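# Move glass graduated cylinder between shelved benches, upright

## Task

Take the graduated cylinder from the shelved bench by the door and leave it standing upright on the work surface of the shelved bench by the window. It must never tip over or reach the floor, and since it is glass it must not drop more than a few centimetres or be knocked hard, or it breaks. At the end the gripper must have released it and the robot must have backed away from it; it has to stay put without the robot's help. The robot itself must not fall or be left leaning.

## Robot and tools

ROBOT: a Hello Robot Stretch 3 with a single arm. It has a two-wheel drive base (0.33 m long, 0.34 m wide), a lift that slides up a mast, and a telescoping arm that reaches out to the robot's RIGHT side. The arm cannot move the gripper forward or back, so that is done by driving the base. Turning on the spot pivots about the midpoint of the drive wheels, 0.05 m behind the front edge. When the arm is retracted and the wrist folded, the turning sweep has radius 0.28 m. An unfolded, level gripper reaches past that circle.

FRAMES: the base frame has its origin on the floor between the drive wheels, with x forward, y left and z up. hand_pose is reported in the base frame, located where the closed fingertips meet. With all wrist joints at zero its x axis points up, its y axis points back toward the mast, and its z axis points to the rear. The odometry frame is the base frame as it was when the scene began. base_odometry heading runs from -3.142 to 3.142 and is positive to the left. It comes from wheel counts, so wheel slip shows up as travel.

TOOLS:
execute_actions {actions, cameras}. actions holds one action or none. An empty list only reports state and images. The action object can contain:
- base: exactly one relative move, measured from where the base last reported itself. Either translate_m (metres, -1 to 1, positive is forward; the base cannot move sideways) or rotate_rad (radians, -3.2 to 3.2, positive is counter-clockwise/left).
- joints: a single object of absolute targets keyed by joint name. lift_m is arm height, 0 to 1.1 m. arm_m is extension, 0 to 0.52 m. wrist_yaw_rad runs -1.345 to 4.42: 0 is along the arm, positive swings toward the front, and 3.0 is folded over the base. wrist_pitch_rad runs -1.57 to 0.451: 0 is level and negative tips the fingertips down. wrist_roll_rad runs -2.911 to 2.911; at 0 the fingers sit level, side by side. gripper_m runs -0.089 to 0.179 and larger is wider; the real fingertip gap is 0.007 m less when nearly closed and 0.025 m less when fully open, and it is zero below 0.007. head_pan_rad runs -3.953 to 1.73: 0 is forward, positive is left, and -1.57 looks along the arm. head_tilt_rad runs -1.53 to 0.419: 0 is level and negative looks down. Done tolerances are ±0.004 for lift_m, arm_m and gripper_m, ±0.02 for yaw, roll and the head, and ±0.05 for pitch.
- contact_limits: {arm_m: effort percent, 1 to 100}. It stops the arm once its effort reaches that level and caps the arm's holding force until the next action. The reported contact_limits line gives the current, default and maximum values.
Motions inside one action begin together. Joints or base left out of an action can keep pushing toward their previous targets. No action runs past 15 s. Any unknown key or out-of-range value rejects the whole call. If a call reports a stop, the later motion calls in the same reply are skipped. cameras takes head_camera, nav_camera, wrist_camera or all; leaving it out or null means all, and [] means none.
wait {seconds 0 to 10}: sends no command and returns state and images.
zoom_image {camera, region [x0,y0,x1,y1] in pixels, at most 504x504}: a closer view of that camera's latest image.
finished_scene {scene 1 or 2}: ends the scene permanently, reports success, and hands over the next scene's task.

RESULTS: base_status and joint_status report how each motion ended. done means the target was reached (for the base, the wheels turned the commanded amount, even if they slipped). off_target means it stopped short and may still be pushing. After contact_stop, time_out or torque_fault the old target is dropped. A lift or arm that gets a contact_stop goes slack until commanded again; a slack lift may sink under load or be pushed up when closing fingers on a surface. The base, wrist and head have no contact stop. A wrist servo that has to push hard for a few seconds goes limp for 10 s (torque_fault). on_its_own describes uncommanded behaviour; "held at" there is the held target, not the actual position. motor_effort is a percentage with the peak in brackets and is noisy and biased. Positive wheel effort means pushing forward, and rest effort out of range suggests a load or contact. lidar_m has 12 sectors of 30 degrees, the 1st ahead and then counter-clockwise (4th left, 7th behind, 10th right), scanning at 0.17 m height over 0.15 to 12 m. It cannot see glass, table tops or the robot itself. wrist_depth_mm (45 to 1000) and head_depth_mm (280 to 4000) are 7x7 grids of median depths; glass does not appear in them. base_tilt is in degrees, with forward and right positive. Camera calibration is provided for head_camera, nav_camera and wrist_camera.

SPEED: with lift_m below 0.30, arm_m below 0.03 and wrist_yaw_rad above 2.54, the base can reach 0.30 m/s and 1.9 rad/s. Otherwise it is limited to 0.10 m/s and 0.63 rad/s.

CAUTIONS: fold or unfold the wrist only with lift_m between 0.32 and 0.95, wrist_pitch_rad at -0.4 and roll close to 0. Once folded, lift can go down to 0.25. When yaw is below -0.4, hold pitch at -0.5 or lower. To grip, command gripper_m smaller than the cylinder's width; to let go, open at least 0.02 past the contact value. Squeezing too hard triggers a stall guard and the glass can slide out. Put the cylinder down gently with almost no drop and avoid bumping it. Pushing against something solid with the gripper above about 0.45 m, or driving while the gripper is snagged, can tip the robot. If base_tilt shows a lean, free the gripper, back out in small steps and lower the lift to about 0.2. Loose objects may occasionally get nudged. Quicker robot motion earns more credit.

Each tool is called after "Call:" by a JSON object that holds its "method" and its "body", one argument or row to a line.

## Session

Call:
{"method": "execute_actions", "body": {
  "actions": []
}}

Scene clock: 0.00 s.
base_odometry: x=+0.000 y=+0.000 heading=+0.000 (m, m, rad; odometry frame)
turned_by_wheels: +0.000 (rad since the last result)
turned_by_imu: +0.000 (rad since the last result)
base_tilt: forward=+0.6 right=-2.5 (deg)
lidar_m: 2.68 1.81 1.80 1.91 2.03 1.37 1.79 0.89 0.89 1.00 1.64 1.99
head_depth_mm: 1682 2641 2725 2745 2732 2764 2278 / 1736 2838 2933 3009 2983 2984 2300 / 1881 2826 3220 3229 3320 3247 2325 / 1873 2800 3341 3260 3209 3070 2325 / 1857 2737 2940 2887 2818 2821 2328 / 1850 2598 2622 2618 2619 2583 2350 / 1827 2408 2423 2441 2404 2388 2285
base_status: not commanded
joint_positions: lift_m=+0.469 arm_m=-0.001 wrist_yaw_rad=+3.109 wrist_pitch_rad=-0.469 wrist_roll_rad=-0.001 gripper_m=+0.037 head_pan_rad=-0.003 head_tilt_rad=-0.013
joint_status: not commanded
motor_effort: left_wheel=-1 right_wheel=+0 lift_m=+22 arm_m=+0 wrist_yaw_rad=+0 wrist_pitch_rad=+4 wrist_roll_rad=-1 gripper_m=+1 head_pan_rad=+1 head_tilt_rad=+2 (%)
hand_pose: x=-0.0140 y=+0.0734 z=+0.4698 quat_wxyz=(+0.176, +0.690, +0.153, +0.685) (m; base frame)
wrist_depth_mm: - - - - - - - / - - - - - - - / - - - - - - - / - - 972 975 995 961 954 / 829 827 822 821 828 808 790 / 710 705 704 695 670 671 688 / 626 609 618 619 602 591 596
pictures: head_camera (sideways: a quarter turn clockwise sets it upright), nav_camera (sideways: a quarter turn counterclockwise sets it upright), wrist_camera
Images, in order (width x height): head_camera 896x504, nav_camera 672x504, wrist_camera 644x364.

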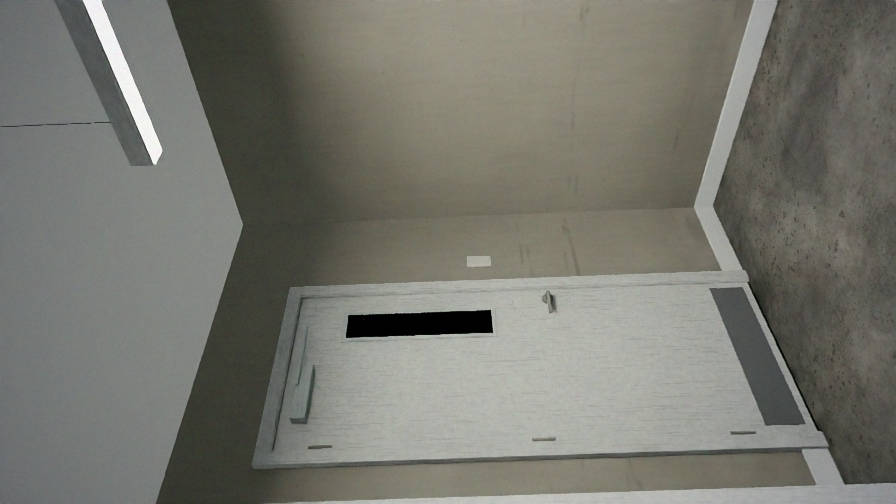

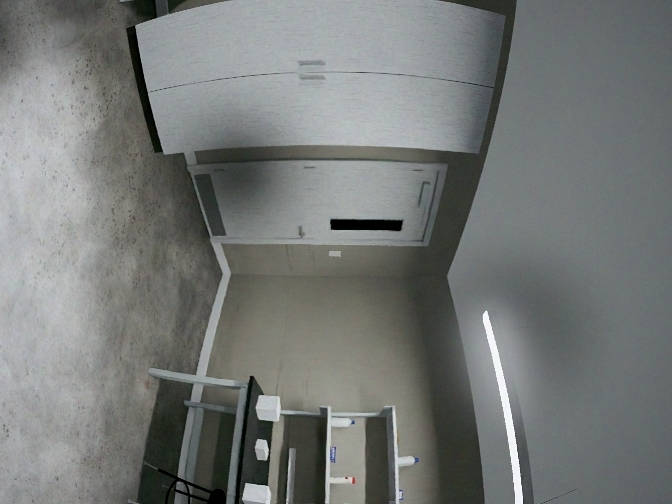

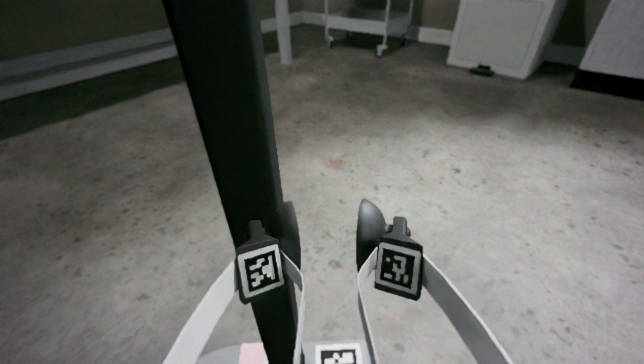

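Call:
{"method": "execute_actions", "body": {
  "actions": [
    {"joints": {"head_pan_rad": -0.9, "head_tilt_rad": -0.3}}
  ],
  "cameras": ["head_camera", "nav_camera"]
}}

Call:
{"method": "execute_actions", "body": {
  "actions": [
    {"joints": {"head_pan_rad": -1.7, "head_tilt_rad": -0.3}}
  ],
  "cameras": ["head_camera", "nav_camera"]
}}

Call:
{"method": "execute_actions", "body": {
  "actions": [
    {"joints": {"head_pan_rad": -2.8, "head_tilt_rad": -0.3}}
  ],
  "cameras": ["head_camera", "nav_camera"]
}}

Call:
{"method": "execute_actions", "body": {
  "actions": [
    {"joints": {"head_pan_rad": -3.9, "head_tilt_rad": -0.3}}
  ],
  "cameras": ["head_camera", "nav_camera"]
}}

Scene clock: 5.97 s.
base_odometry: x=+0.000 y=+0.000 heading=+0.000 (m, m, rad; odometry frame)
turned_by_wheels: +0.000 (rad since the last result)
turned_by_imu: +0.001 (rad since the last result)
base_tilt: forward=+0.6 right=-2.7 (deg)
lidar_m: 2.69 1.80 1.80 1.91 2.03 1.37 1.79 0.89 0.89 1.00 1.64 1.99
head_depth_mm: 2431 2577 2659 2848 2775 2001 1548 / 2370 2533 2642 2701 2559 1992 1555 / 2380 2455 2584 2268 2766 2036 1572 / 2322 2438 2596 2182 2702 2047 1580 / 2296 2397 2481 2113 2638 2063 1586 / 2286 2374 2487 2169 2712 2087 1602 / 2235 2355 2448 2084 2686 2087 1608
base_status: not commanded
joint_positions: lift_m=+0.469 arm_m=-0.001 wrist_yaw_rad=+3.109 wrist_pitch_rad=-0.469 wrist_roll_rad=-0.001 gripper_m=+0.037 head_pan_rad=-0.893 head_tilt_rad=-0.296
joint_status: all done
motor_effort: left_wheel=+0(1) right_wheel=+0(0) lift_m=+22(22) arm_m=-1(0) wrist_yaw_rad=+1(1) wrist_pitch_rad=+4(4) wrist_roll_rad=+0(1) gripper_m=+0(1) head_pan_rad=-2(33) head_tilt_rad=-2(20) (%)
hand_pose: x=-0.0140 y=+0.0734 z=+0.4698 quat_wxyz=(+0.176, +0.690, +0.153, +0.685) (m; base frame)
wrist_depth_mm: - - - - - - - / - - - - - - - / - - - - - - - / - - - - 999 997 955 / 829 830 817 831 833 802 829 / 709 704 697 691 657 683 676 / 619 613 629 625 603 595 593
pictures: head_camera (sideways: a quarter turn clockwise sets it upright), nav_camera (sideways: a quarter turn counterclockwise sets it upright)
camera_calibration (this result's frames):
head_camera: T_world_to_cam=[[-0.138617, 0.23692, -0.961589, 1.2712], [0.766914, 0.640016, 0.0471358, -0.0636809], [0.6266, -0.730923, -0.270415, 0.300351], [0, 0, 0, 1]] pos_world=[0.0368486, -0.0408837, 1.30659]
nav_camera: T_world_to_cam=[[0.19141, -0.226641, 0.954985, -1.20499], [-0.748773, -0.662788, -0.00721706, 0.0679486], [0.634588, -0.713685, -0.296567, 0.336276], [0, 0, 0, 1]] pos_world=[0.0681276, 0.0119318, 1.25096]
Images, in order (width x height): head_camera 896x504, nav_camera 672x504.

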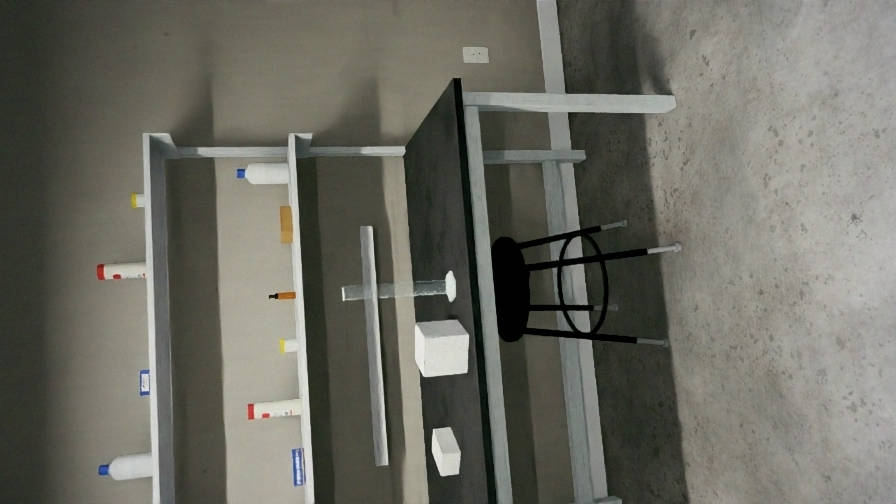

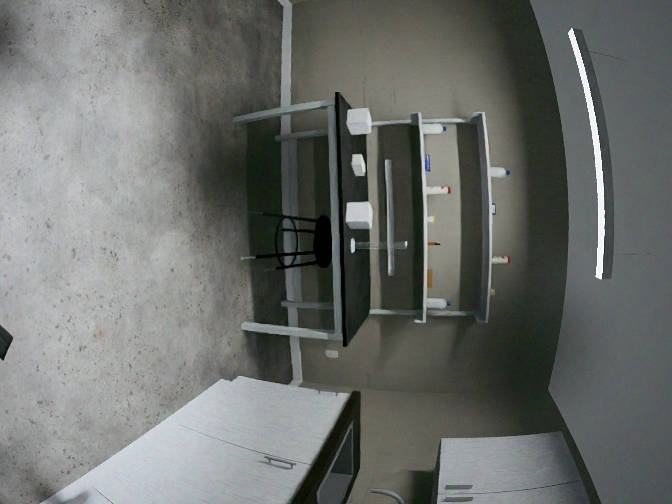

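Scene clock: 6.97 s.
base_odometry: x=+0.000 y=+0.000 heading=+0.000 (m, m, rad; odometry frame)
turned_by_wheels: +0.000 (rad since the last result)
turned_by_imu: +0.000 (rad since the last result)
base_tilt: forward=+0.6 right=-2.7 (deg)
lidar_m: 2.68 1.81 1.80 1.91 2.03 1.37 1.79 0.89 0.89 1.00 1.64 1.98
head_depth_mm: 1033 1086 1451 1401 937 985 1045 / 1092 1158 1549 1312 1006 1061 1120 / 1183 1233 1669 1408 1081 1153 1242 / 1253 1328 1819 1666 1190 1267 1403 / 1368 1448 1949 1839 1303 1417 1499 / 1469 1578 2168 1702 1453 1578 1600 / 1594 2196 2384 1602 1636 1865 1611
base_status: not commanded
joint_positions: lift_m=+0.469 arm_m=-0.001 wrist_yaw_rad=+3.109 wrist_pitch_rad=-0.469 wrist_roll_rad=-0.001 gripper_m=+0.037 head_pan_rad=-1.693 head_tilt_rad=-0.296
joint_status: all done
motor_effort: left_wheel=-1(0) right_wheel=+0(1) lift_m=+22(22) arm_m=+0(0) wrist_yaw_rad=+1(1) wrist_pitch_rad=+4(4) wrist_roll_rad=+0(0) gripper_m=+1(0) head_pan_rad=-3(34) head_tilt_rad=-1(1) (%)
hand_pose: x=-0.0140 y=+0.0734 z=+0.4698 quat_wxyz=(+0.176, +0.690, +0.153, +0.685) (m; base frame)
wrist_depth_mm: - - - - - - - / - - - - - - - / - - - - - - - / - - 971 - - 998 971 / 836 827 839 818 840 810 788 / 714 712 712 694 672 687 672 / 619 612 619 617 601 592 595
pictures: head_camera (sideways: a quarter turn clockwise sets it upright), nav_camera (sideways: a quarter turn counterclockwise sets it upright)
camera_calibration (this result's frames):
head_camera: T_world_to_cam=[[0.0734066, 0.26471, -0.96153, 1.26983], [0.993432, -0.104259, 0.0471396, -0.0650675], [-0.0877698, -0.958676, -0.270624, 0.304981], [0, 0, 0, 1]] pos_world=[-0.00180561, -0.0505426, 1.30658]
nav_camera: T_world_to_cam=[[-0.0292513, -0.295418, 0.95492, -1.20355], [-0.997129, 0.0753711, -0.00722718, 0.0694768], [-0.0698384, -0.95239, -0.296774, 0.340843], [0, 0, 0, 1]] pos_world=[0.0578757, -0.036172, 1.25095]
Images, in order (width x height): head_camera 896x504, nav_camera 672x504.

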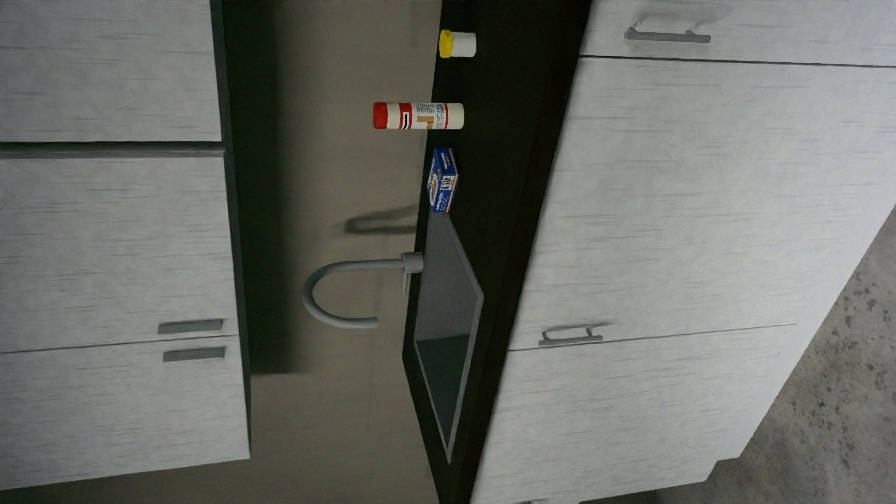

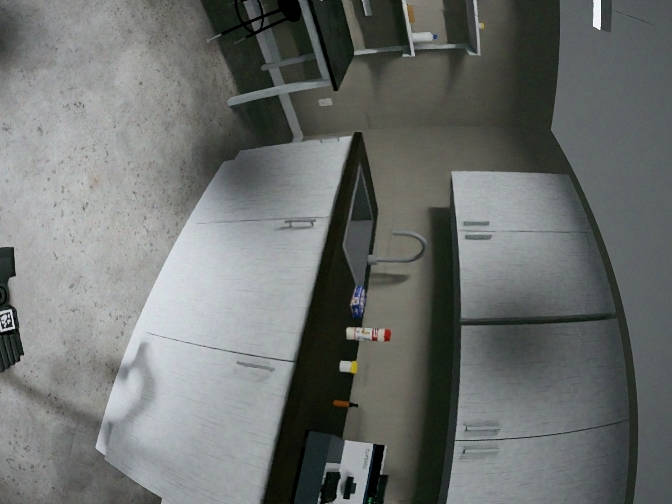

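Scene clock: 8.10 s.
base_odometry: x=+0.000 y=+0.000 heading=+0.000 (m, m, rad; odometry frame)
turned_by_wheels: +0.000 (rad since the last result)
turned_by_imu: +0.000 (rad since the last result)
base_tilt: forward=+0.6 right=-2.7 (deg)
lidar_m: 2.68 1.81 1.80 1.90 2.03 1.37 1.79 0.89 0.89 1.00 1.64 1.99
head_depth_mm: 1724 1820 1919 2014 2174 2002 1544 / 1623 1707 1804 1927 2031 2004 1558 / 1559 1637 1704 1796 1883 1940 1567 / 1465 1535 1613 1679 1774 1867 1569 / 1399 1469 1539 1599 1675 1762 1108 / 1341 1400 1457 1528 943 972 1022 / 1000 1040 1357 1101 902 917 966
base_status: not commanded
joint_positions: lift_m=+0.469 arm_m=-0.001 wrist_yaw_rad=+3.109 wrist_pitch_rad=-0.469 wrist_roll_rad=-0.001 gripper_m=+0.037 head_pan_rad=-2.793 head_tilt_rad=-0.296
joint_status: all done
motor_effort: left_wheel=-1(0) right_wheel=+0(0) lift_m=+22(22) arm_m=+0(0) wrist_yaw_rad=+0(0) wrist_pitch_rad=+4(4) wrist_roll_rad=-1(1) gripper_m=+1(1) head_pan_rad=-2(32) head_tilt_rad=-2(2) (%)
hand_pose: x=-0.0140 y=+0.0734 z=+0.4698 quat_wxyz=(+0.176, +0.690, +0.153, +0.685) (m; base frame)
wrist_depth_mm: - - - - - - - / - - - - - - - / - - - - - - - / - - - - 969 940 998 / 844 829 819 828 848 809 800 / 706 717 717 706 671 686 681 / 622 608 613 615 595 592 588
pictures: head_camera (sideways: a quarter turn clockwise sets it upright), nav_camera (sideways: a quarter turn counterclockwise sets it upright)
camera_calibration (this result's frames):
head_camera: T_world_to_cam=[[0.269257, 0.0546693, -0.961515, 1.26862], [0.357701, -0.932646, 0.0471405, -0.0611908], [-0.894176, -0.356628, -0.270676, 0.309968], [0, 0, 0, 1]] pos_world=[-0.0425301, -0.0158806, 1.30658]
nav_camera: T_world_to_cam=[[-0.276595, -0.10795, 0.954904, -1.20203], [-0.385125, 0.922836, -0.0072297, 0.0657468], [-0.88044, -0.369757, -0.296826, 0.345855], [0, 0, 0, 1]] pos_world=[-0.00264869, -0.0625495, 1.25095]
Images, in order (width x height): head_camera 896x504, nav_camera 672x504.

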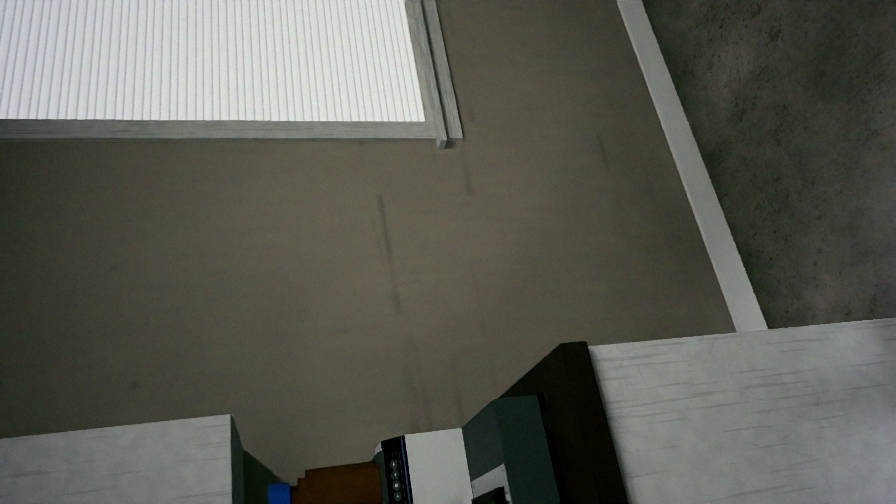

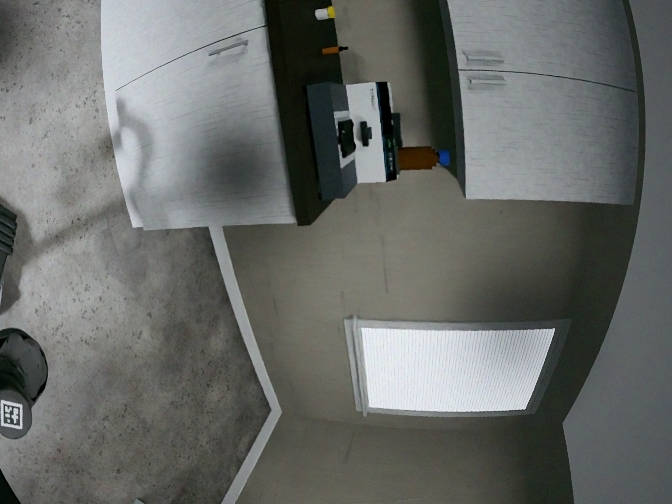

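Scene clock: 9.23 s.
base_odometry: x=+0.000 y=+0.000 heading=+0.000 (m, m, rad; odometry frame)
turned_by_wheels: +0.000 (rad since the last result)
turned_by_imu: +0.000 (rad since the last result)
base_tilt: forward=+0.6 right=-2.7 (deg)
lidar_m: 2.68 1.81 1.80 1.90 2.03 1.37 1.79 0.89 0.88 1.00 1.64 1.98
head_depth_mm: - - - - - - - / 1838 1971 2051 1416 2305 2002 1554 / 1880 1977 2063 1579 2295 2035 1560 / 1876 1960 2056 1620 2274 1956 1580 / 1872 1985 2084 2174 2350 2060 1585 / 1882 2006 2106 2199 2342 2055 1599 / 1900 2004 2088 2200 2359 2107 1604
base_status: not commanded
joint_positions: lift_m=+0.469 arm_m=-0.001 wrist_yaw_rad=+3.109 wrist_pitch_rad=-0.469 wrist_roll_rad=-0.001 gripper_m=+0.037 head_pan_rad=-3.893 head_tilt_rad=-0.296
joint_status: all done
motor_effort: left_wheel=+0(1) right_wheel=+0(0) lift_m=+21(22) arm_m=+0(0) wrist_yaw_rad=+0(0) wrist_pitch_rad=+4(4) wrist_roll_rad=+0(1) gripper_m=+1(1) head_pan_rad=-2(33) head_tilt_rad=-2(2) (%)
hand_pose: x=-0.0140 y=+0.0734 z=+0.4698 quat_wxyz=(+0.176, +0.690, +0.153, +0.685) (m; base frame)
wrist_depth_mm: - - - - - - - / - - - - - - - / - - - - - - - / - - - 999 985 983 980 / 840 835 814 806 839 796 793 / 707 703 697 690 673 681 689 / 619 603 629 613 613 595 596
pictures: head_camera (sideways: a quarter turn clockwise sets it upright), nav_camera (sideways: a quarter turn counterclockwise sets it upright)
camera_calibration (this result's frames):
head_camera: T_world_to_cam=[[0.170873, -0.215181, -0.961509, 1.26921], [-0.668928, -0.741831, 0.0471409, -0.0549289], [-0.723421, 0.635125, -0.270699, 0.308956], [0, 0, 0, 1]] pos_world=[-0.0301115, 0.0361361, 1.30658]
nav_camera: T_world_to_cam=[[-0.221685, 0.197553, 0.954897, -1.20235], [0.647745, 0.761823, -0.0072308, 0.0594477], [-0.728891, 0.616927, -0.296848, 0.34496], [0, 0, 0, 1]] pos_world=[-0.053612, -0.0205763, 1.25095]
Images, in order (width x height): head_camera 896x504, nav_camera 672x504.

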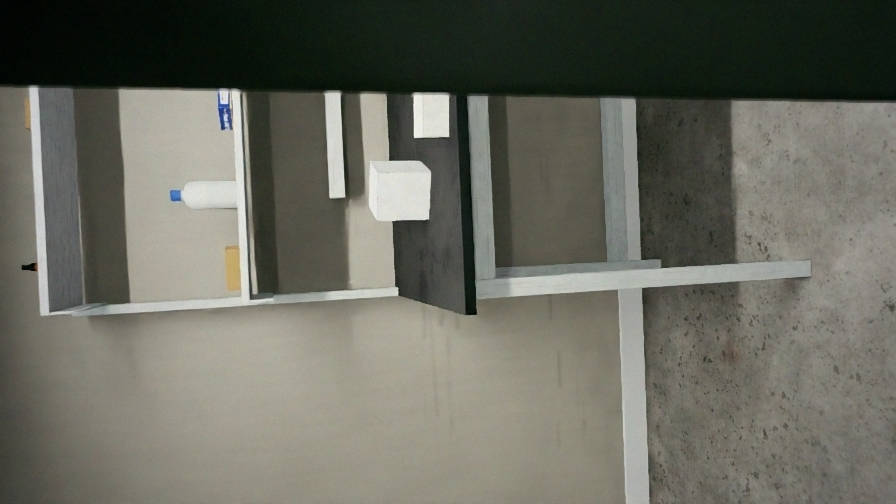

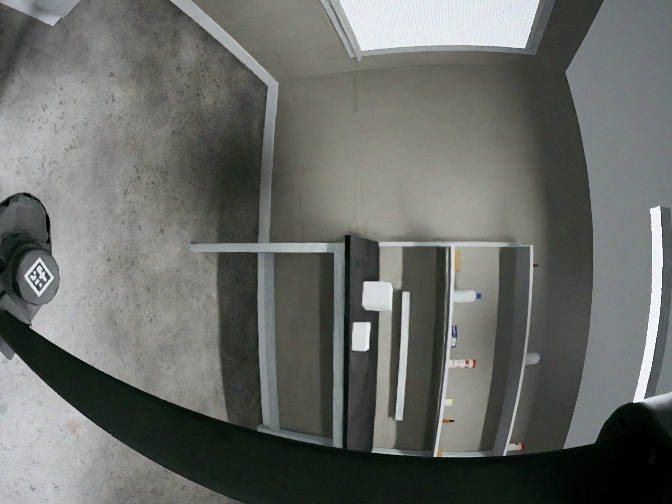

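Call:
{"method": "execute_actions", "body": {
  "actions": [
    {"base": {"rotate_rad": -0.8}, "joints": {"lift_m": 0.28, "head_pan_rad": 0.0, "head_tilt_rad": -0.4}}
  ],
  "cameras": ["head_camera", "nav_camera"]
}}

Scene clock: 32.90 s.
base_odometry: x=+0.000 y=+0.000 heading=-0.800 (m, m, rad; odometry frame)
turned_by_wheels: -0.800 (rad since the last result)
turned_by_imu: -0.798 (rad since the last result)
base_tilt: forward=+0.7 right=-2.5 (deg)
lidar_m: 2.05 1.98 1.91 1.80 1.85 1.90 1.37 2.20 1.58 0.88 0.90 1.18
head_depth_mm: 2271 2468 2603 2796 2248 1780 1422 / 2249 2392 2550 2797 2379 1780 1430 / 2254 2414 2524 2722 2280 1804 1446 / 2240 2397 2532 2240 2434 1814 1450 / 2197 2358 2482 2710 2340 1817 1455 / 2201 2348 2493 2703 2491 1852 1456 / 2207 2337 2477 2644 2469 1849 1465
base_status: done
joint_positions: lift_m=+0.280 arm_m=-0.001 wrist_yaw_rad=+3.109 wrist_pitch_rad=-0.470 wrist_roll_rad=-0.001 gripper_m=+0.037 head_pan_rad=-0.007 head_tilt_rad=-0.395
joint_status: all done
motor_effort: left_wheel=+2(6) right_wheel=-3(7) lift_m=+15(19) arm_m=+0(0) wrist_yaw_rad=+1(0) wrist_pitch_rad=+4(4) wrist_roll_rad=+0(0) gripper_m=+1(1) head_pan_rad=+4(34) head_tilt_rad=-3(13) (%)
hand_pose: x=-0.0140 y=+0.0732 z=+0.2814 quat_wxyz=(+0.176, +0.690, +0.154, +0.685) (m; base frame)
wrist_depth_mm: - - - - - - - / - - - - - - - / 915 890 - 861 865 836 838 / 711 690 682 685 679 668 664 / 571 568 559 568 573 545 551 / 481 502 - - - 469 465 / 430 - - - 404 410 406
pictures: head_camera (sideways: a quarter turn clockwise sets it upright), nav_camera (sideways: a quarter turn counterclockwise sets it upright)
camera_calibration (this result's frames):
head_camera: T_world_to_cam=[[-0.365143, 0.0432922, -0.929944, 1.23126], [-0.00542604, 0.998802, 0.0486283, -0.0609065], [0.930936, 0.0228022, -0.364471, 0.420903], [0, 0, 0, 1]] pos_world=[0.0574225, -0.00206806, 1.30137]
nav_camera: T_world_to_cam=[[0.389816, 0.00409433, 0.920883, -1.16168], [0.0383519, -0.999195, -0.0117921, 0.0691022], [0.920094, 0.0399144, -0.38966, 0.455687], [0, 0, 0, 1]] pos_world=[0.0309166, 0.0556143, 1.24815]
Images, in order (width x height): head_camera 896x504, nav_camera 672x504.

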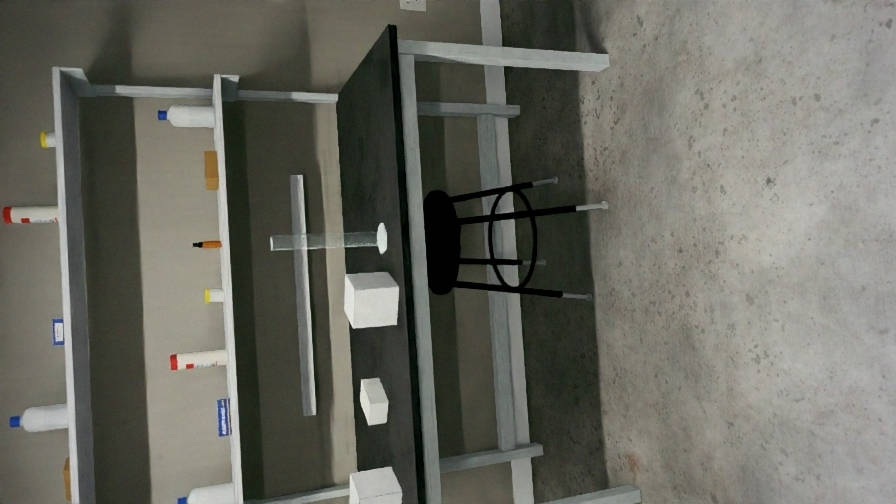

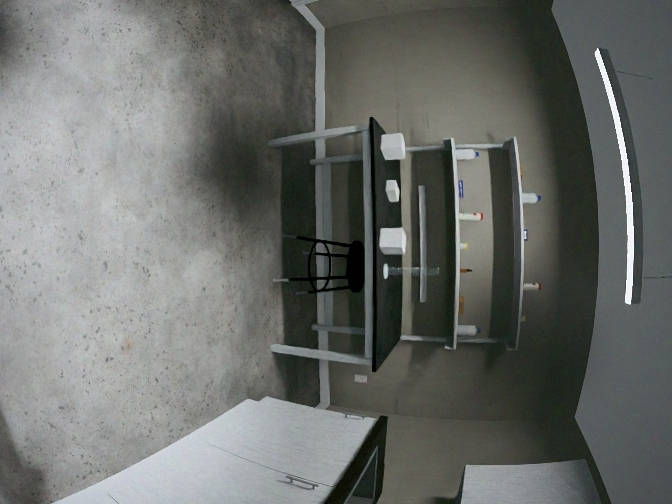

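Call:
{"method": "execute_actions", "body": {
  "actions": [
    {"base": {"translate_m": 1.0}, "joints": {"head_tilt_rad": -0.6}}
  ],
  "cameras": ["head_camera", "nav_camera"]
}}

Scene clock: 39.33 s.
base_odometry: x=+0.697 y=-0.717 heading=-0.800 (m, m, rad; odometry frame)
turned_by_wheels: +0.000 (rad since the last result)
turned_by_imu: +0.000 (rad since the last result)
base_tilt: forward=+0.7 right=-2.6 (deg)
lidar_m: 0.94 1.52 1.16 1.88 1.91 2.72 2.37 1.25 0.87 0.82 0.83 1.02
head_depth_mm: 1319 1506 1372 1003 1820 1476 1240 / 1325 1516 1397 1017 1832 1487 1246 / 1350 1471 1424 1024 1710 1465 1243 / 1324 1471 1434 1002 1785 1513 1258 / 1319 1455 1459 964 1791 1510 1262 / 1328 1448 1494 961 1817 1520 1276 / 1286 1437 1514 1027 1839 1533 1278
base_status: done
joint_positions: lift_m=+0.280 arm_m=-0.001 wrist_yaw_rad=+3.109 wrist_pitch_rad=-0.470 wrist_roll_rad=-0.001 gripper_m=+0.037 head_pan_rad=-0.007 head_tilt_rad=-0.593
joint_status: all done
motor_effort: left_wheel=+2(8) right_wheel=-3(7) lift_m=+15(15) arm_m=+0(1) wrist_yaw_rad=+1(1) wrist_pitch_rad=+4(4) wrist_roll_rad=+0(0) gripper_m=+0(0) head_pan_rad=+4(4) head_tilt_rad=-3(18) (%)
hand_pose: x=-0.0140 y=+0.0732 z=+0.2814 quat_wxyz=(+0.176, +0.690, +0.154, +0.685) (m; base frame)
wrist_depth_mm: - - - - - - - / - - - - - - - / 925 891 - 863 855 851 846 / 698 691 672 674 663 670 653 / 568 572 566 570 573 561 549 / 483 498 - - - 473 467 / 434 - - - 411 405 407
pictures: head_camera (sideways: a quarter turn clockwise sets it upright), nav_camera (sideways: a quarter turn counterclockwise sets it upright)
camera_calibration (this result's frames):
head_camera: T_world_to_cam=[[-0.541057, 0.0443989, -0.839813, 1.11477], [0.00409076, 0.998733, 0.0501651, -0.0629525], [0.840976, 0.0237067, -0.540553, 0.650574], [0, 0, 0, 1]] pos_world=[0.056292, -0.00204469, 1.29102]
nav_camera: T_world_to_cam=[[0.563456, 0.0030107, 0.82614, -1.03917], [0.0354419, -0.999161, -0.0205313, 0.0804932], [0.825385, 0.0408485, -0.56309, 0.681929], [0, 0, 0, 1]] pos_world=[0.0198181, 0.0556986, 1.24414]
Images, in order (width x height): head_camera 896x504, nav_camera 672x504.

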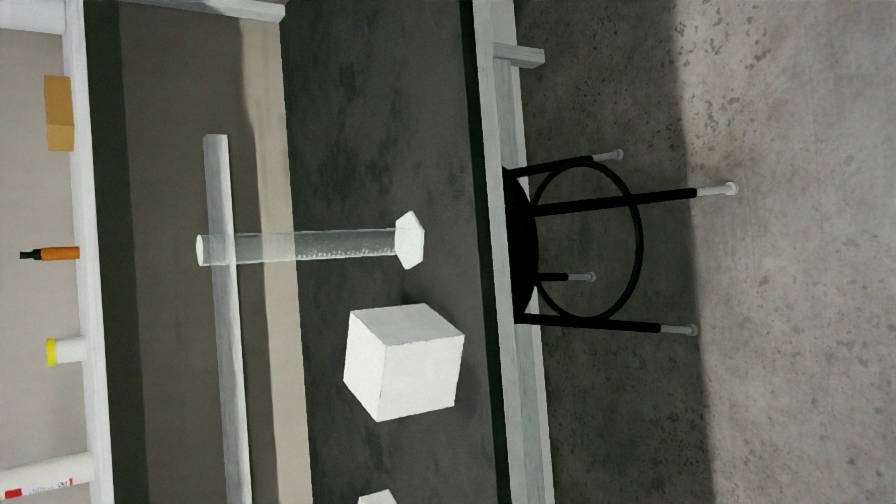

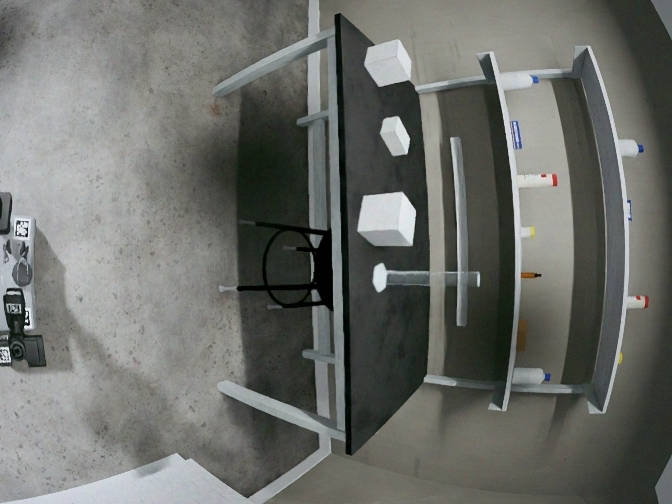

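Call:
{"method": "execute_actions", "body": {
  "actions": [
    {"base": {"translate_m": 0.37}}
  ],
  "cameras": []
}}

Call:
{"method": "execute_actions", "body": {
  "actions": [
    {"base": {"rotate_rad": 1.62}, "joints": {"lift_m": 0.82, "wrist_pitch_rad": -0.4, "head_pan_rad": -1.57, "head_tilt_rad": -0.7}}
  ],
  "cameras": ["head_camera", "nav_camera"]
}}

Scene clock: 58.67 s.
base_odometry: x=+0.955 y=-0.982 heading=-0.800 (m, m, rad; odometry frame)
turned_by_wheels: +0.000 (rad since the last result)
turned_by_imu: +0.001 (rad since the last result)
base_tilt: forward=+0.7 right=-2.5 (deg)
lidar_m: 0.56 0.70 0.95 2.33 1.97 2.53 3.40 1.21 0.84 0.79 0.73 0.75
head_depth_mm: 1017 1170 1242 962 746 656 1242 / 1009 1148 1240 973 746 659 1246 / 1013 1141 1259 982 756 667 1201 / 1006 1136 1239 993 749 651 1246 / 998 1123 1234 1009 715 653 1237 / 989 1119 1236 1020 626 644 1274 / 998 1108 1239 1025 633 645 1288
base_status: done
joint_positions: lift_m=+0.280 arm_m=-0.001 wrist_yaw_rad=+3.109 wrist_pitch_rad=-0.470 wrist_roll_rad=-0.001 gripper_m=+0.037 head_pan_rad=-0.007 head_tilt_rad=-0.594
joint_status: not commanded
motor_effort: left_wheel=+2(9) right_wheel=-3(6) lift_m=+16(16) arm_m=+0(0) wrist_yaw_rad=+0(0) wrist_pitch_rad=+4(4) wrist_roll_rad=+0(0) gripper_m=+1(0) head_pan_rad=+4(4) head_tilt_rad=-3(3) (%)
hand_pose: x=-0.0140 y=+0.0732 z=+0.2814 quat_wxyz=(+0.176, +0.690, +0.154, +0.685) (m; base frame)
wrist_depth_mm: - - - - - - - / - - - - - - - / 898 866 - 864 857 832 831 / 693 695 668 683 671 663 657 / 579 574 560 560 567 551 548 / 484 495 - - - 468 455 / 434 - - - 407 405 404
pictures: none
No camera images: the call's "cameras" was empty. Leave "cameras" out to get every camera's image.

Scene clock: 64.40 s.
base_odometry: x=+0.955 y=-0.982 heading=+0.820 (m, m, rad; odometry frame)
turned_by_wheels: +1.620 (rad since the last result)
turned_by_imu: +1.617 (rad since the last result)
base_tilt: forward=+0.7 right=-2.6 (deg)
lidar_m: 1.99 1.97 2.69 2.75 1.13 0.82 0.79 0.73 1.16 0.56 0.70 0.95
head_depth_mm: 1047 1164 1096 829 668 1408 - / 1047 1141 1117 844 673 1374 - / 1038 1128 1129 847 681 1344 - / 1045 1127 1144 856 685 1397 - / 1041 1127 1149 676 667 1372 1219 / 1042 1123 1168 656 669 1411 1217 / 1040 1152 1186 882 700 1400 1226
base_status: done
joint_positions: lift_m=+0.820 arm_m=-0.001 wrist_yaw_rad=+3.109 wrist_pitch_rad=-0.418 wrist_roll_rad=-0.001 gripper_m=+0.037 head_pan_rad=-1.563 head_tilt_rad=-0.692
joint_status: all done
motor_effort: left_wheel=-3(9) right_wheel=+4(10) lift_m=+26(27) arm_m=+0(0) wrist_yaw_rad=+0(1) wrist_pitch_rad=+6(6) wrist_roll_rad=+0(1) gripper_m=+1(1) head_pan_rad=-2(32) head_tilt_rad=-4(13) (%)
hand_pose: x=-0.0138 y=+0.0801 z=+0.8324 quat_wxyz=(+0.158, +0.694, +0.135, +0.690) (m; base frame)
wrist_depth_mm: 947 - - - - - - / 967 - - - - - - / 946 - - - - - - / 913 - - - - - - / 908 - - - - - - / 931 - - - - - - / 980 - 986 994 986 987 951
pictures: head_camera (sideways: a quarter turn clockwise sets it upright), nav_camera (sideways: a quarter turn counterclockwise sets it upright)
camera_calibration (this result's frames):
head_camera: T_world_to_cam=[[0.0357715, 0.621437, -0.782647, 1.03672], [0.998723, 0.00573333, 0.0501999, -0.0690586], [0.0356832, -0.783443, -0.620438, 0.759415], [0, 0, 0, 1]] pos_world=[0.00478695, -0.0489021, 1.28602]
nav_camera: T_world_to_cam=[[0.0119525, -0.641686, 0.766874, -0.958543], [-0.998545, -0.0479846, -0.024588, 0.092079], [0.052576, -0.765465, -0.641326, 0.78842], [0, 0, 0, 1]] pos_world=[0.0619501, -0.00715683, 1.24298]
Images, in order (width x height): head_camera 896x504, nav_camera 672x504.

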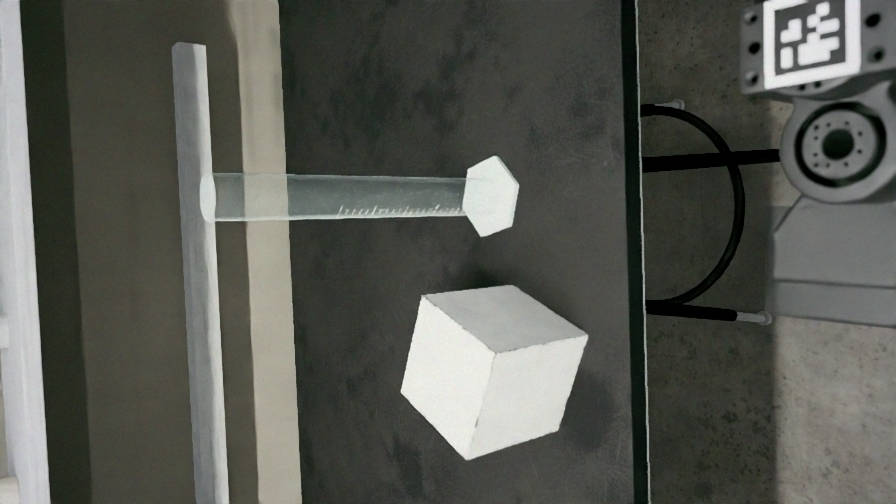

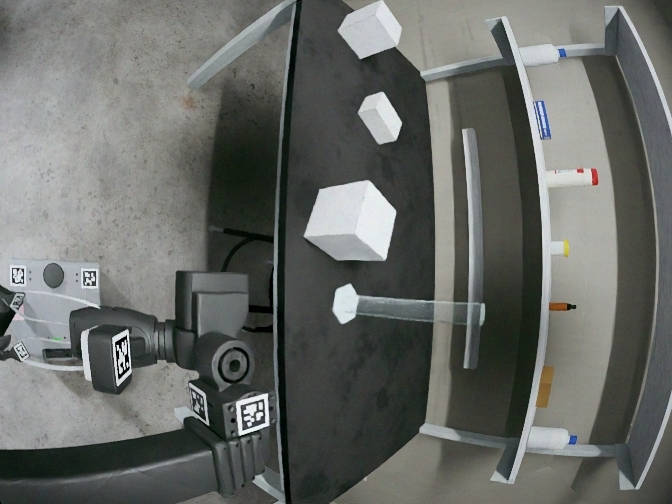

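Call:
{"method": "execute_actions", "body": {
  "actions": [
    {"joints": {"wrist_yaw_rad": 0.0}}
  ],
  "cameras": []
}}

Call:
{"method": "execute_actions", "body": {
  "actions": [
    {"joints": {"wrist_pitch_rad": 0.0, "gripper_m": 0.13}}
  ]
}}

Scene clock: 70.70 s.
base_odometry: x=+0.955 y=-0.982 heading=+0.820 (m, m, rad; odometry frame)
turned_by_wheels: +0.000 (rad since the last result)
turned_by_imu: +0.001 (rad since the last result)
base_tilt: forward=+0.7 right=-2.6 (deg)
lidar_m: 1.99 1.97 2.69 2.74 1.13 0.82 0.79 0.73 1.16 0.56 0.70 0.95
head_depth_mm: 1040 1169 1097 831 669 1410 - / 1044 1148 1108 839 675 1384 - / 1044 1125 1123 846 681 - - / 1043 1125 1147 855 686 1396 1196 / 1044 1129 1150 676 667 1380 1206 / 1045 1132 1175 656 665 1423 1212 / 1050 1145 1183 881 699 1400 1228
base_status: not commanded
joint_positions: lift_m=+0.820 arm_m=-0.001 wrist_yaw_rad=+0.002 wrist_pitch_rad=-0.418 wrist_roll_rad=-0.001 gripper_m=+0.037 head_pan_rad=-1.563 head_tilt_rad=-0.692
joint_status: all done
motor_effort: left_wheel=-3(3) right_wheel=+4(4) lift_m=+26(26) arm_m=+0(1) wrist_yaw_rad=-1(2) wrist_pitch_rad=+5(5) wrist_roll_rad=-1(0) gripper_m=+1(0) head_pan_rad=-3(2) head_tilt_rad=-4(3) (%)
hand_pose: x=-0.0210 y=-0.3686 z=+0.8324 quat_wxyz=(+0.692, +0.148, -0.691, -0.146) (m; base frame)
wrist_depth_mm: 901 868 888 914 911 879 933 / 278 256 337 649 647 629 606 / 425 274 352 435 436 430 426 / 351 310 327 341 334 332 329 / 280 279 280 273 279 274 276 / - - - - - - - / - - 969 994 - 980 988
pictures: none
No camera images: the call's "cameras" was empty. Leave "cameras" out to get every camera's image.

Scene clock: 72.10 s.
base_odometry: x=+0.955 y=-0.982 heading=+0.820 (m, m, rad; odometry frame)
turned_by_wheels: +0.000 (rad since the last result)
turned_by_imu: +0.000 (rad since the last result)
base_tilt: forward=+0.6 right=-2.6 (deg)
lidar_m: 1.99 1.97 2.68 2.74 1.13 0.82 0.79 0.73 1.16 0.56 0.70 0.95
head_depth_mm: 1045 1163 1093 828 667 1406 - / 1049 1146 1109 837 657 1380 - / 1044 1127 1129 847 689 - - / 1048 1127 1137 852 680 1395 1201 / 1040 1124 1148 676 656 1374 1201 / 1041 1132 1165 656 668 1428 1210 / 1049 1145 1184 877 700 1388 1218
base_status: not commanded
joint_positions: lift_m=+0.820 arm_m=-0.001 wrist_yaw_rad=+0.002 wrist_pitch_rad=-0.022 wrist_roll_rad=-0.001 gripper_m=+0.130 head_pan_rad=-1.563 head_tilt_rad=-0.692
joint_status: all done
motor_effort: left_wheel=-3(3) right_wheel=+4(4) lift_m=+26(26) arm_m=+0(0) wrist_yaw_rad=-2(2) wrist_pitch_rad=+6(7) wrist_roll_rad=+0(1) gripper_m=+1(83) head_pan_rad=-3(2) head_tilt_rad=-4(4) (%)
hand_pose: x=-0.0209 y=-0.3998 z=+0.9288 quat_wxyz=(+0.708, +0.009, -0.707, -0.007) (m; base frame)
wrist_depth_mm: 696 715 730 774 795 788 737 / 974 962 998 974 963 969 972 / 999 984 - - - - - / - - - - - - - / 552 318 366 632 620 664 597 / 449 299 371 424 435 394 423 / 352 290 327 335 334 327 325
pictures: head_camera (sideways: a quarter turn clockwise sets it upright), nav_camera (sideways: a quarter turn counterclockwise sets it upright), wrist_camera
camera_calibration (this result's frames):
head_camera: T_world_to_cam=[[0.0357716, 0.621437, -0.782647, 1.03672], [0.998723, 0.00573321, 0.0501999, -0.0690586], [0.0356831, -0.783443, -0.620439, 0.759415], [0, 0, 0, 1]] pos_world=[0.00478694, -0.0489021, 1.28602]
nav_camera: T_world_to_cam=[[0.0119525, -0.641686, 0.766874, -0.958543], [-0.998545, -0.0479845, -0.024588, 0.092079], [0.0525759, -0.765465, -0.641326, 0.78842], [0, 0, 0, 1]] pos_world=[0.0619501, -0.00715683, 1.24298]
wrist_camera: T_world_to_cam=[[-0.999541, 0.000183326, -0.0302987, 0.0131295], [0.0297289, 0.199057, -0.979537, 1.0237], [0.0058516, -0.979988, -0.198971, -0.0395873], [0, 0, 0, 1]] pos_world=[-0.0170784, -0.242573, 0.995276]
Images, in order (width x height): head_camera 896x504, nav_camera 672x504, wrist_camera 644x364.

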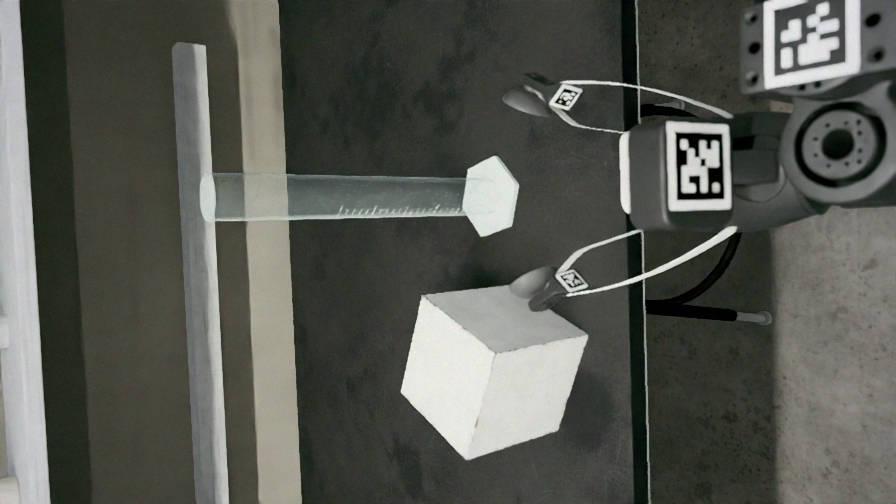

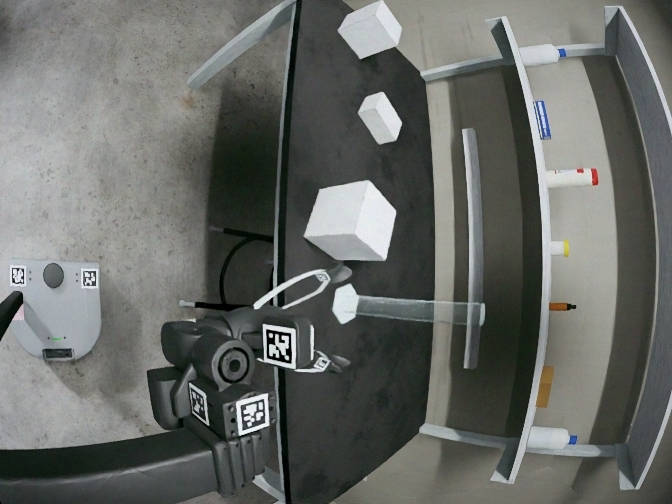

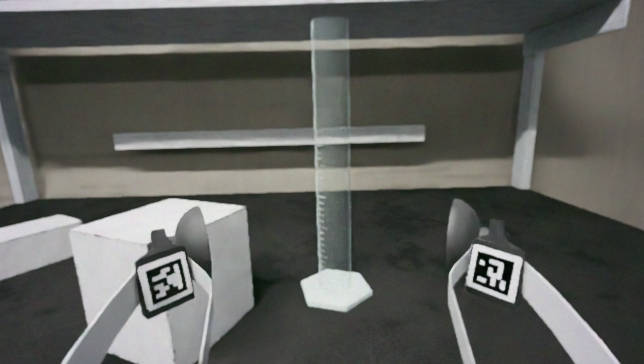

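Call:
{"method": "execute_actions", "body": {
  "actions": [
    {"base": {"translate_m": -0.01}, "joints": {"lift_m": 0.835, "arm_m": 0.12, "gripper_m": 0.12}}
  ],
  "cameras": ["head_camera", "wrist_camera"]
}}

Scene clock: 82.27 s.
base_odometry: x=+0.948 y=-0.990 heading=+0.820 (m, m, rad; odometry frame)
turned_by_wheels: +0.000 (rad since the last result)
turned_by_imu: +0.001 (rad since the last result)
base_tilt: forward=+0.8 right=-2.6 (deg)
lidar_m: 1.99 1.98 2.70 3.40 1.12 0.81 0.78 0.72 1.16 0.56 0.70 0.96
head_depth_mm: 1042 1164 1095 833 - - 1173 / 1048 1150 1110 834 - - 1181 / 1041 1131 1123 906 - 1298 1179 / 1044 1126 1146 852 685 1396 1203 / 1042 1128 1155 689 668 1379 1210 / 1039 1134 1164 656 664 1412 1220 / 1043 1147 1186 877 696 1394 1221
base_status: done
joint_positions: lift_m=+0.835 arm_m=+0.120 wrist_yaw_rad=+0.001 wrist_pitch_rad=-0.020 wrist_roll_rad=-0.001 gripper_m=+0.120 head_pan_rad=-1.563 head_tilt_rad=-0.692
joint_status: all done
motor_effort: left_wheel=-3(8) right_wheel=+4(6) lift_m=+26(25) arm_m=+4(3) wrist_yaw_rad=-1(2) wrist_pitch_rad=+6(7) wrist_roll_rad=-1(1) gripper_m=+1(46) head_pan_rad=-3(2) head_tilt_rad=-4(4) (%)
hand_pose: x=-0.0212 y=-0.5204 z=+0.9440 quat_wxyz=(+0.708, +0.008, -0.707, -0.007) (m; base frame)
wrist_depth_mm: 651 658 686 707 725 734 670 / 855 858 851 846 852 864 866 / 852 862 859 857 880 896 890 / 891 913 923 899 908 902 920 / 723 710 697 675 668 686 636 / 233 237 459 471 461 440 447 / 178 218 345 360 358 351 352
pictures: head_camera (sideways: a quarter turn clockwise sets it upright), wrist_camera
camera_calibration (this result's frames):
head_camera: T_world_to_cam=[[0.0358396, 0.621433, -0.782647, 1.03672], [0.998723, 0.00562392, 0.0501999, -0.0690586], [0.0355974, -0.783447, -0.620439, 0.759415], [0, 0, 0, 1]] pos_world=[0.00478159, -0.048902, 1.28602]
wrist_camera: T_world_to_cam=[[-0.99954, 0.00138008, -0.0303013, 0.0139251], [0.0299749, 0.197915, -0.979761, 1.0623], [0.00464494, -0.980218, -0.197866, -0.155865], [0, 0, 0, 1]] pos_world=[-0.0171996, -0.363046, 1.01038]
Images, in order (width x height): head_camera 896x504, wrist_camera 644x364.

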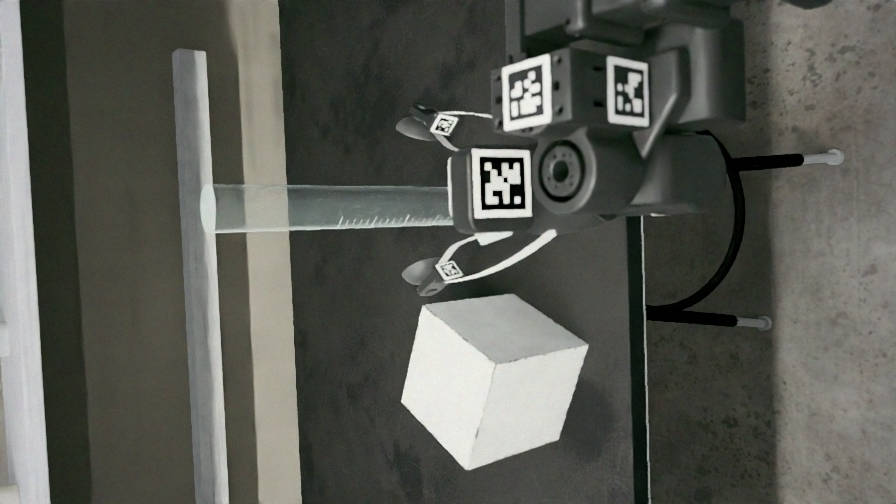

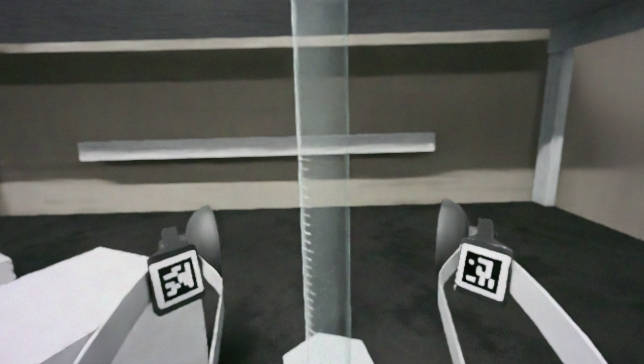

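Call:
{"method": "zoom_image", "body": {
  "camera": "wrist_camera",
  "region": [200, 160, 460, 364]
}}

Region (200, 160, 460, 364) of wrist_camera's 644x364 image, scaled by 1.938; it fills the top 395 rows of this view, and the rest is white.

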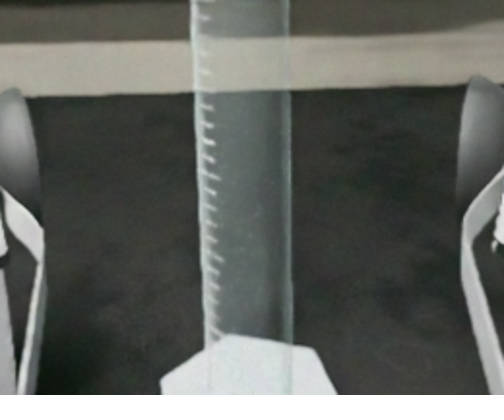

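Call:
{"method": "execute_actions", "body": {
  "actions": [
    {"joints": {"arm_m": 0.21}, "contact_limits": {"arm_m": 15}}
  ],
  "cameras": ["head_camera", "wrist_camera"]
}}

Scene clock: 91.90 s.
base_odometry: x=+0.948 y=-0.990 heading=+0.820 (m, m, rad; odometry frame)
turned_by_wheels: +0.000 (rad since the last result)
turned_by_imu: +0.001 (rad since the last result)
base_tilt: forward=+0.7 right=-2.6 (deg)
lidar_m: 2.00 1.98 2.70 3.41 1.12 0.81 0.78 0.72 1.16 0.56 0.70 0.96
head_depth_mm: 1046 1171 1097 927 - 1368 1186 / 1042 1145 1111 - 639 1386 1190 / 1044 1129 1125 - 641 1358 1177 / 1042 1128 1138 844 684 1402 1206 / 1043 1131 1148 692 668 1380 1210 / 1046 1123 1162 656 660 1408 1214 / 1048 1142 1187 879 698 1393 1216
base_status: not commanded
joint_positions: lift_m=+0.835 arm_m=+0.210 wrist_yaw_rad=+0.001 wrist_pitch_rad=-0.020 wrist_roll_rad=-0.001 gripper_m=+0.120 head_pan_rad=-1.563 head_tilt_rad=-0.692
joint_status: all done
motor_effort: left_wheel=-2(3) right_wheel=+3(3) lift_m=+26(27) arm_m=+4(5) wrist_yaw_rad=+0(0) wrist_pitch_rad=+6(6) wrist_roll_rad=+0(0) gripper_m=+0(1) head_pan_rad=-2(3) head_tilt_rad=-4(4) (%)
contact_limits: arm_m 15 (drawing in: default 28, maximum 46; extending or still: default 39, maximum 63)
hand_pose: x=-0.0212 y=-0.6104 z=+0.9441 quat_wxyz=(+0.708, +0.008, -0.707, -0.007) (m; base frame)
wrist_depth_mm: 650 664 679 741 743 755 667 / 784 769 773 758 768 754 769 / 807 787 781 777 776 799 790 / 809 809 827 817 824 808 819 / 731 723 696 673 680 666 632 / 493 493 467 467 459 438 448 / 176 368 362 360 356 351 347
pictures: head_camera (sideways: a quarter turn clockwise sets it upright), wrist_camera
camera_calibration (this result's frames):
head_camera: T_world_to_cam=[[0.0358444, 0.621433, -0.782647, 1.03672], [0.998723, 0.00561631, 0.0501999, -0.0690586], [0.0355914, -0.783447, -0.620438, 0.759415], [0, 0, 0, 1]] pos_world=[0.00478122, -0.048902, 1.28602]
wrist_camera: T_world_to_cam=[[-0.99954, 0.0014178, -0.0303013, 0.0140627], [0.0299826, 0.197882, -0.979767, 1.0801], [0.00460697, -0.980225, -0.197833, -0.244114], [0, 0, 0, 1]] pos_world=[-0.0172034, -0.45304, 1.01038]
Images, in order (width x height): head_camera 896x504, wrist_camera 644x364.

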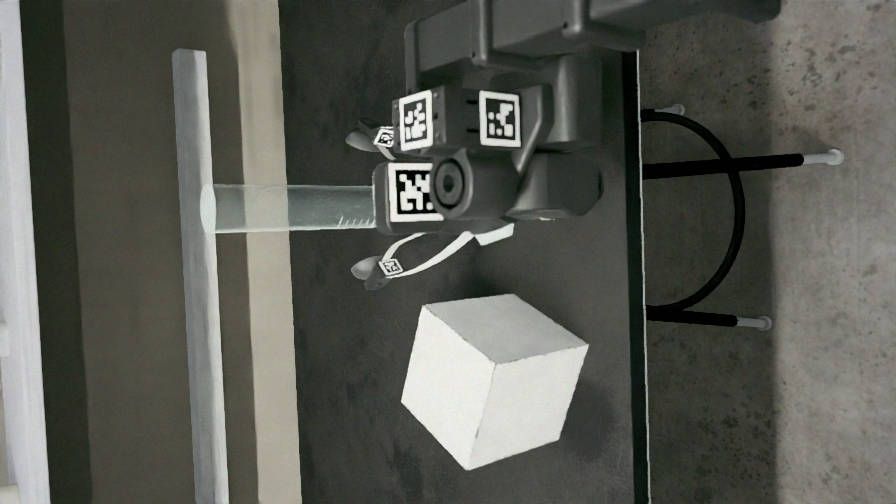

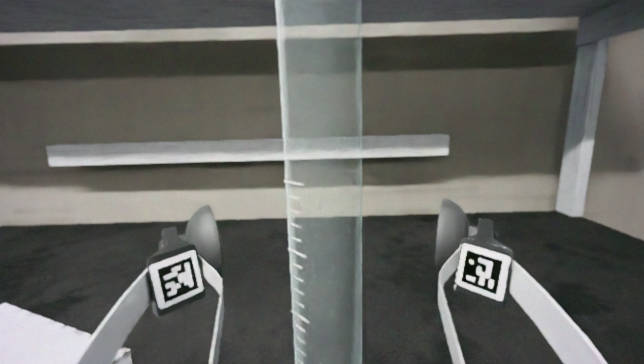

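Call:
{"method": "zoom_image", "body": {
  "camera": "wrist_camera",
  "region": [200, 160, 460, 364]
}}

Region (200, 160, 460, 364) of wrist_camera's 644x364 image, scaled by 1.938; it fills the top 395 rows of this view, and the rest is white.

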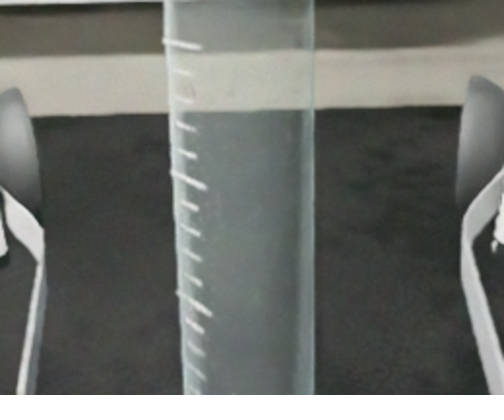

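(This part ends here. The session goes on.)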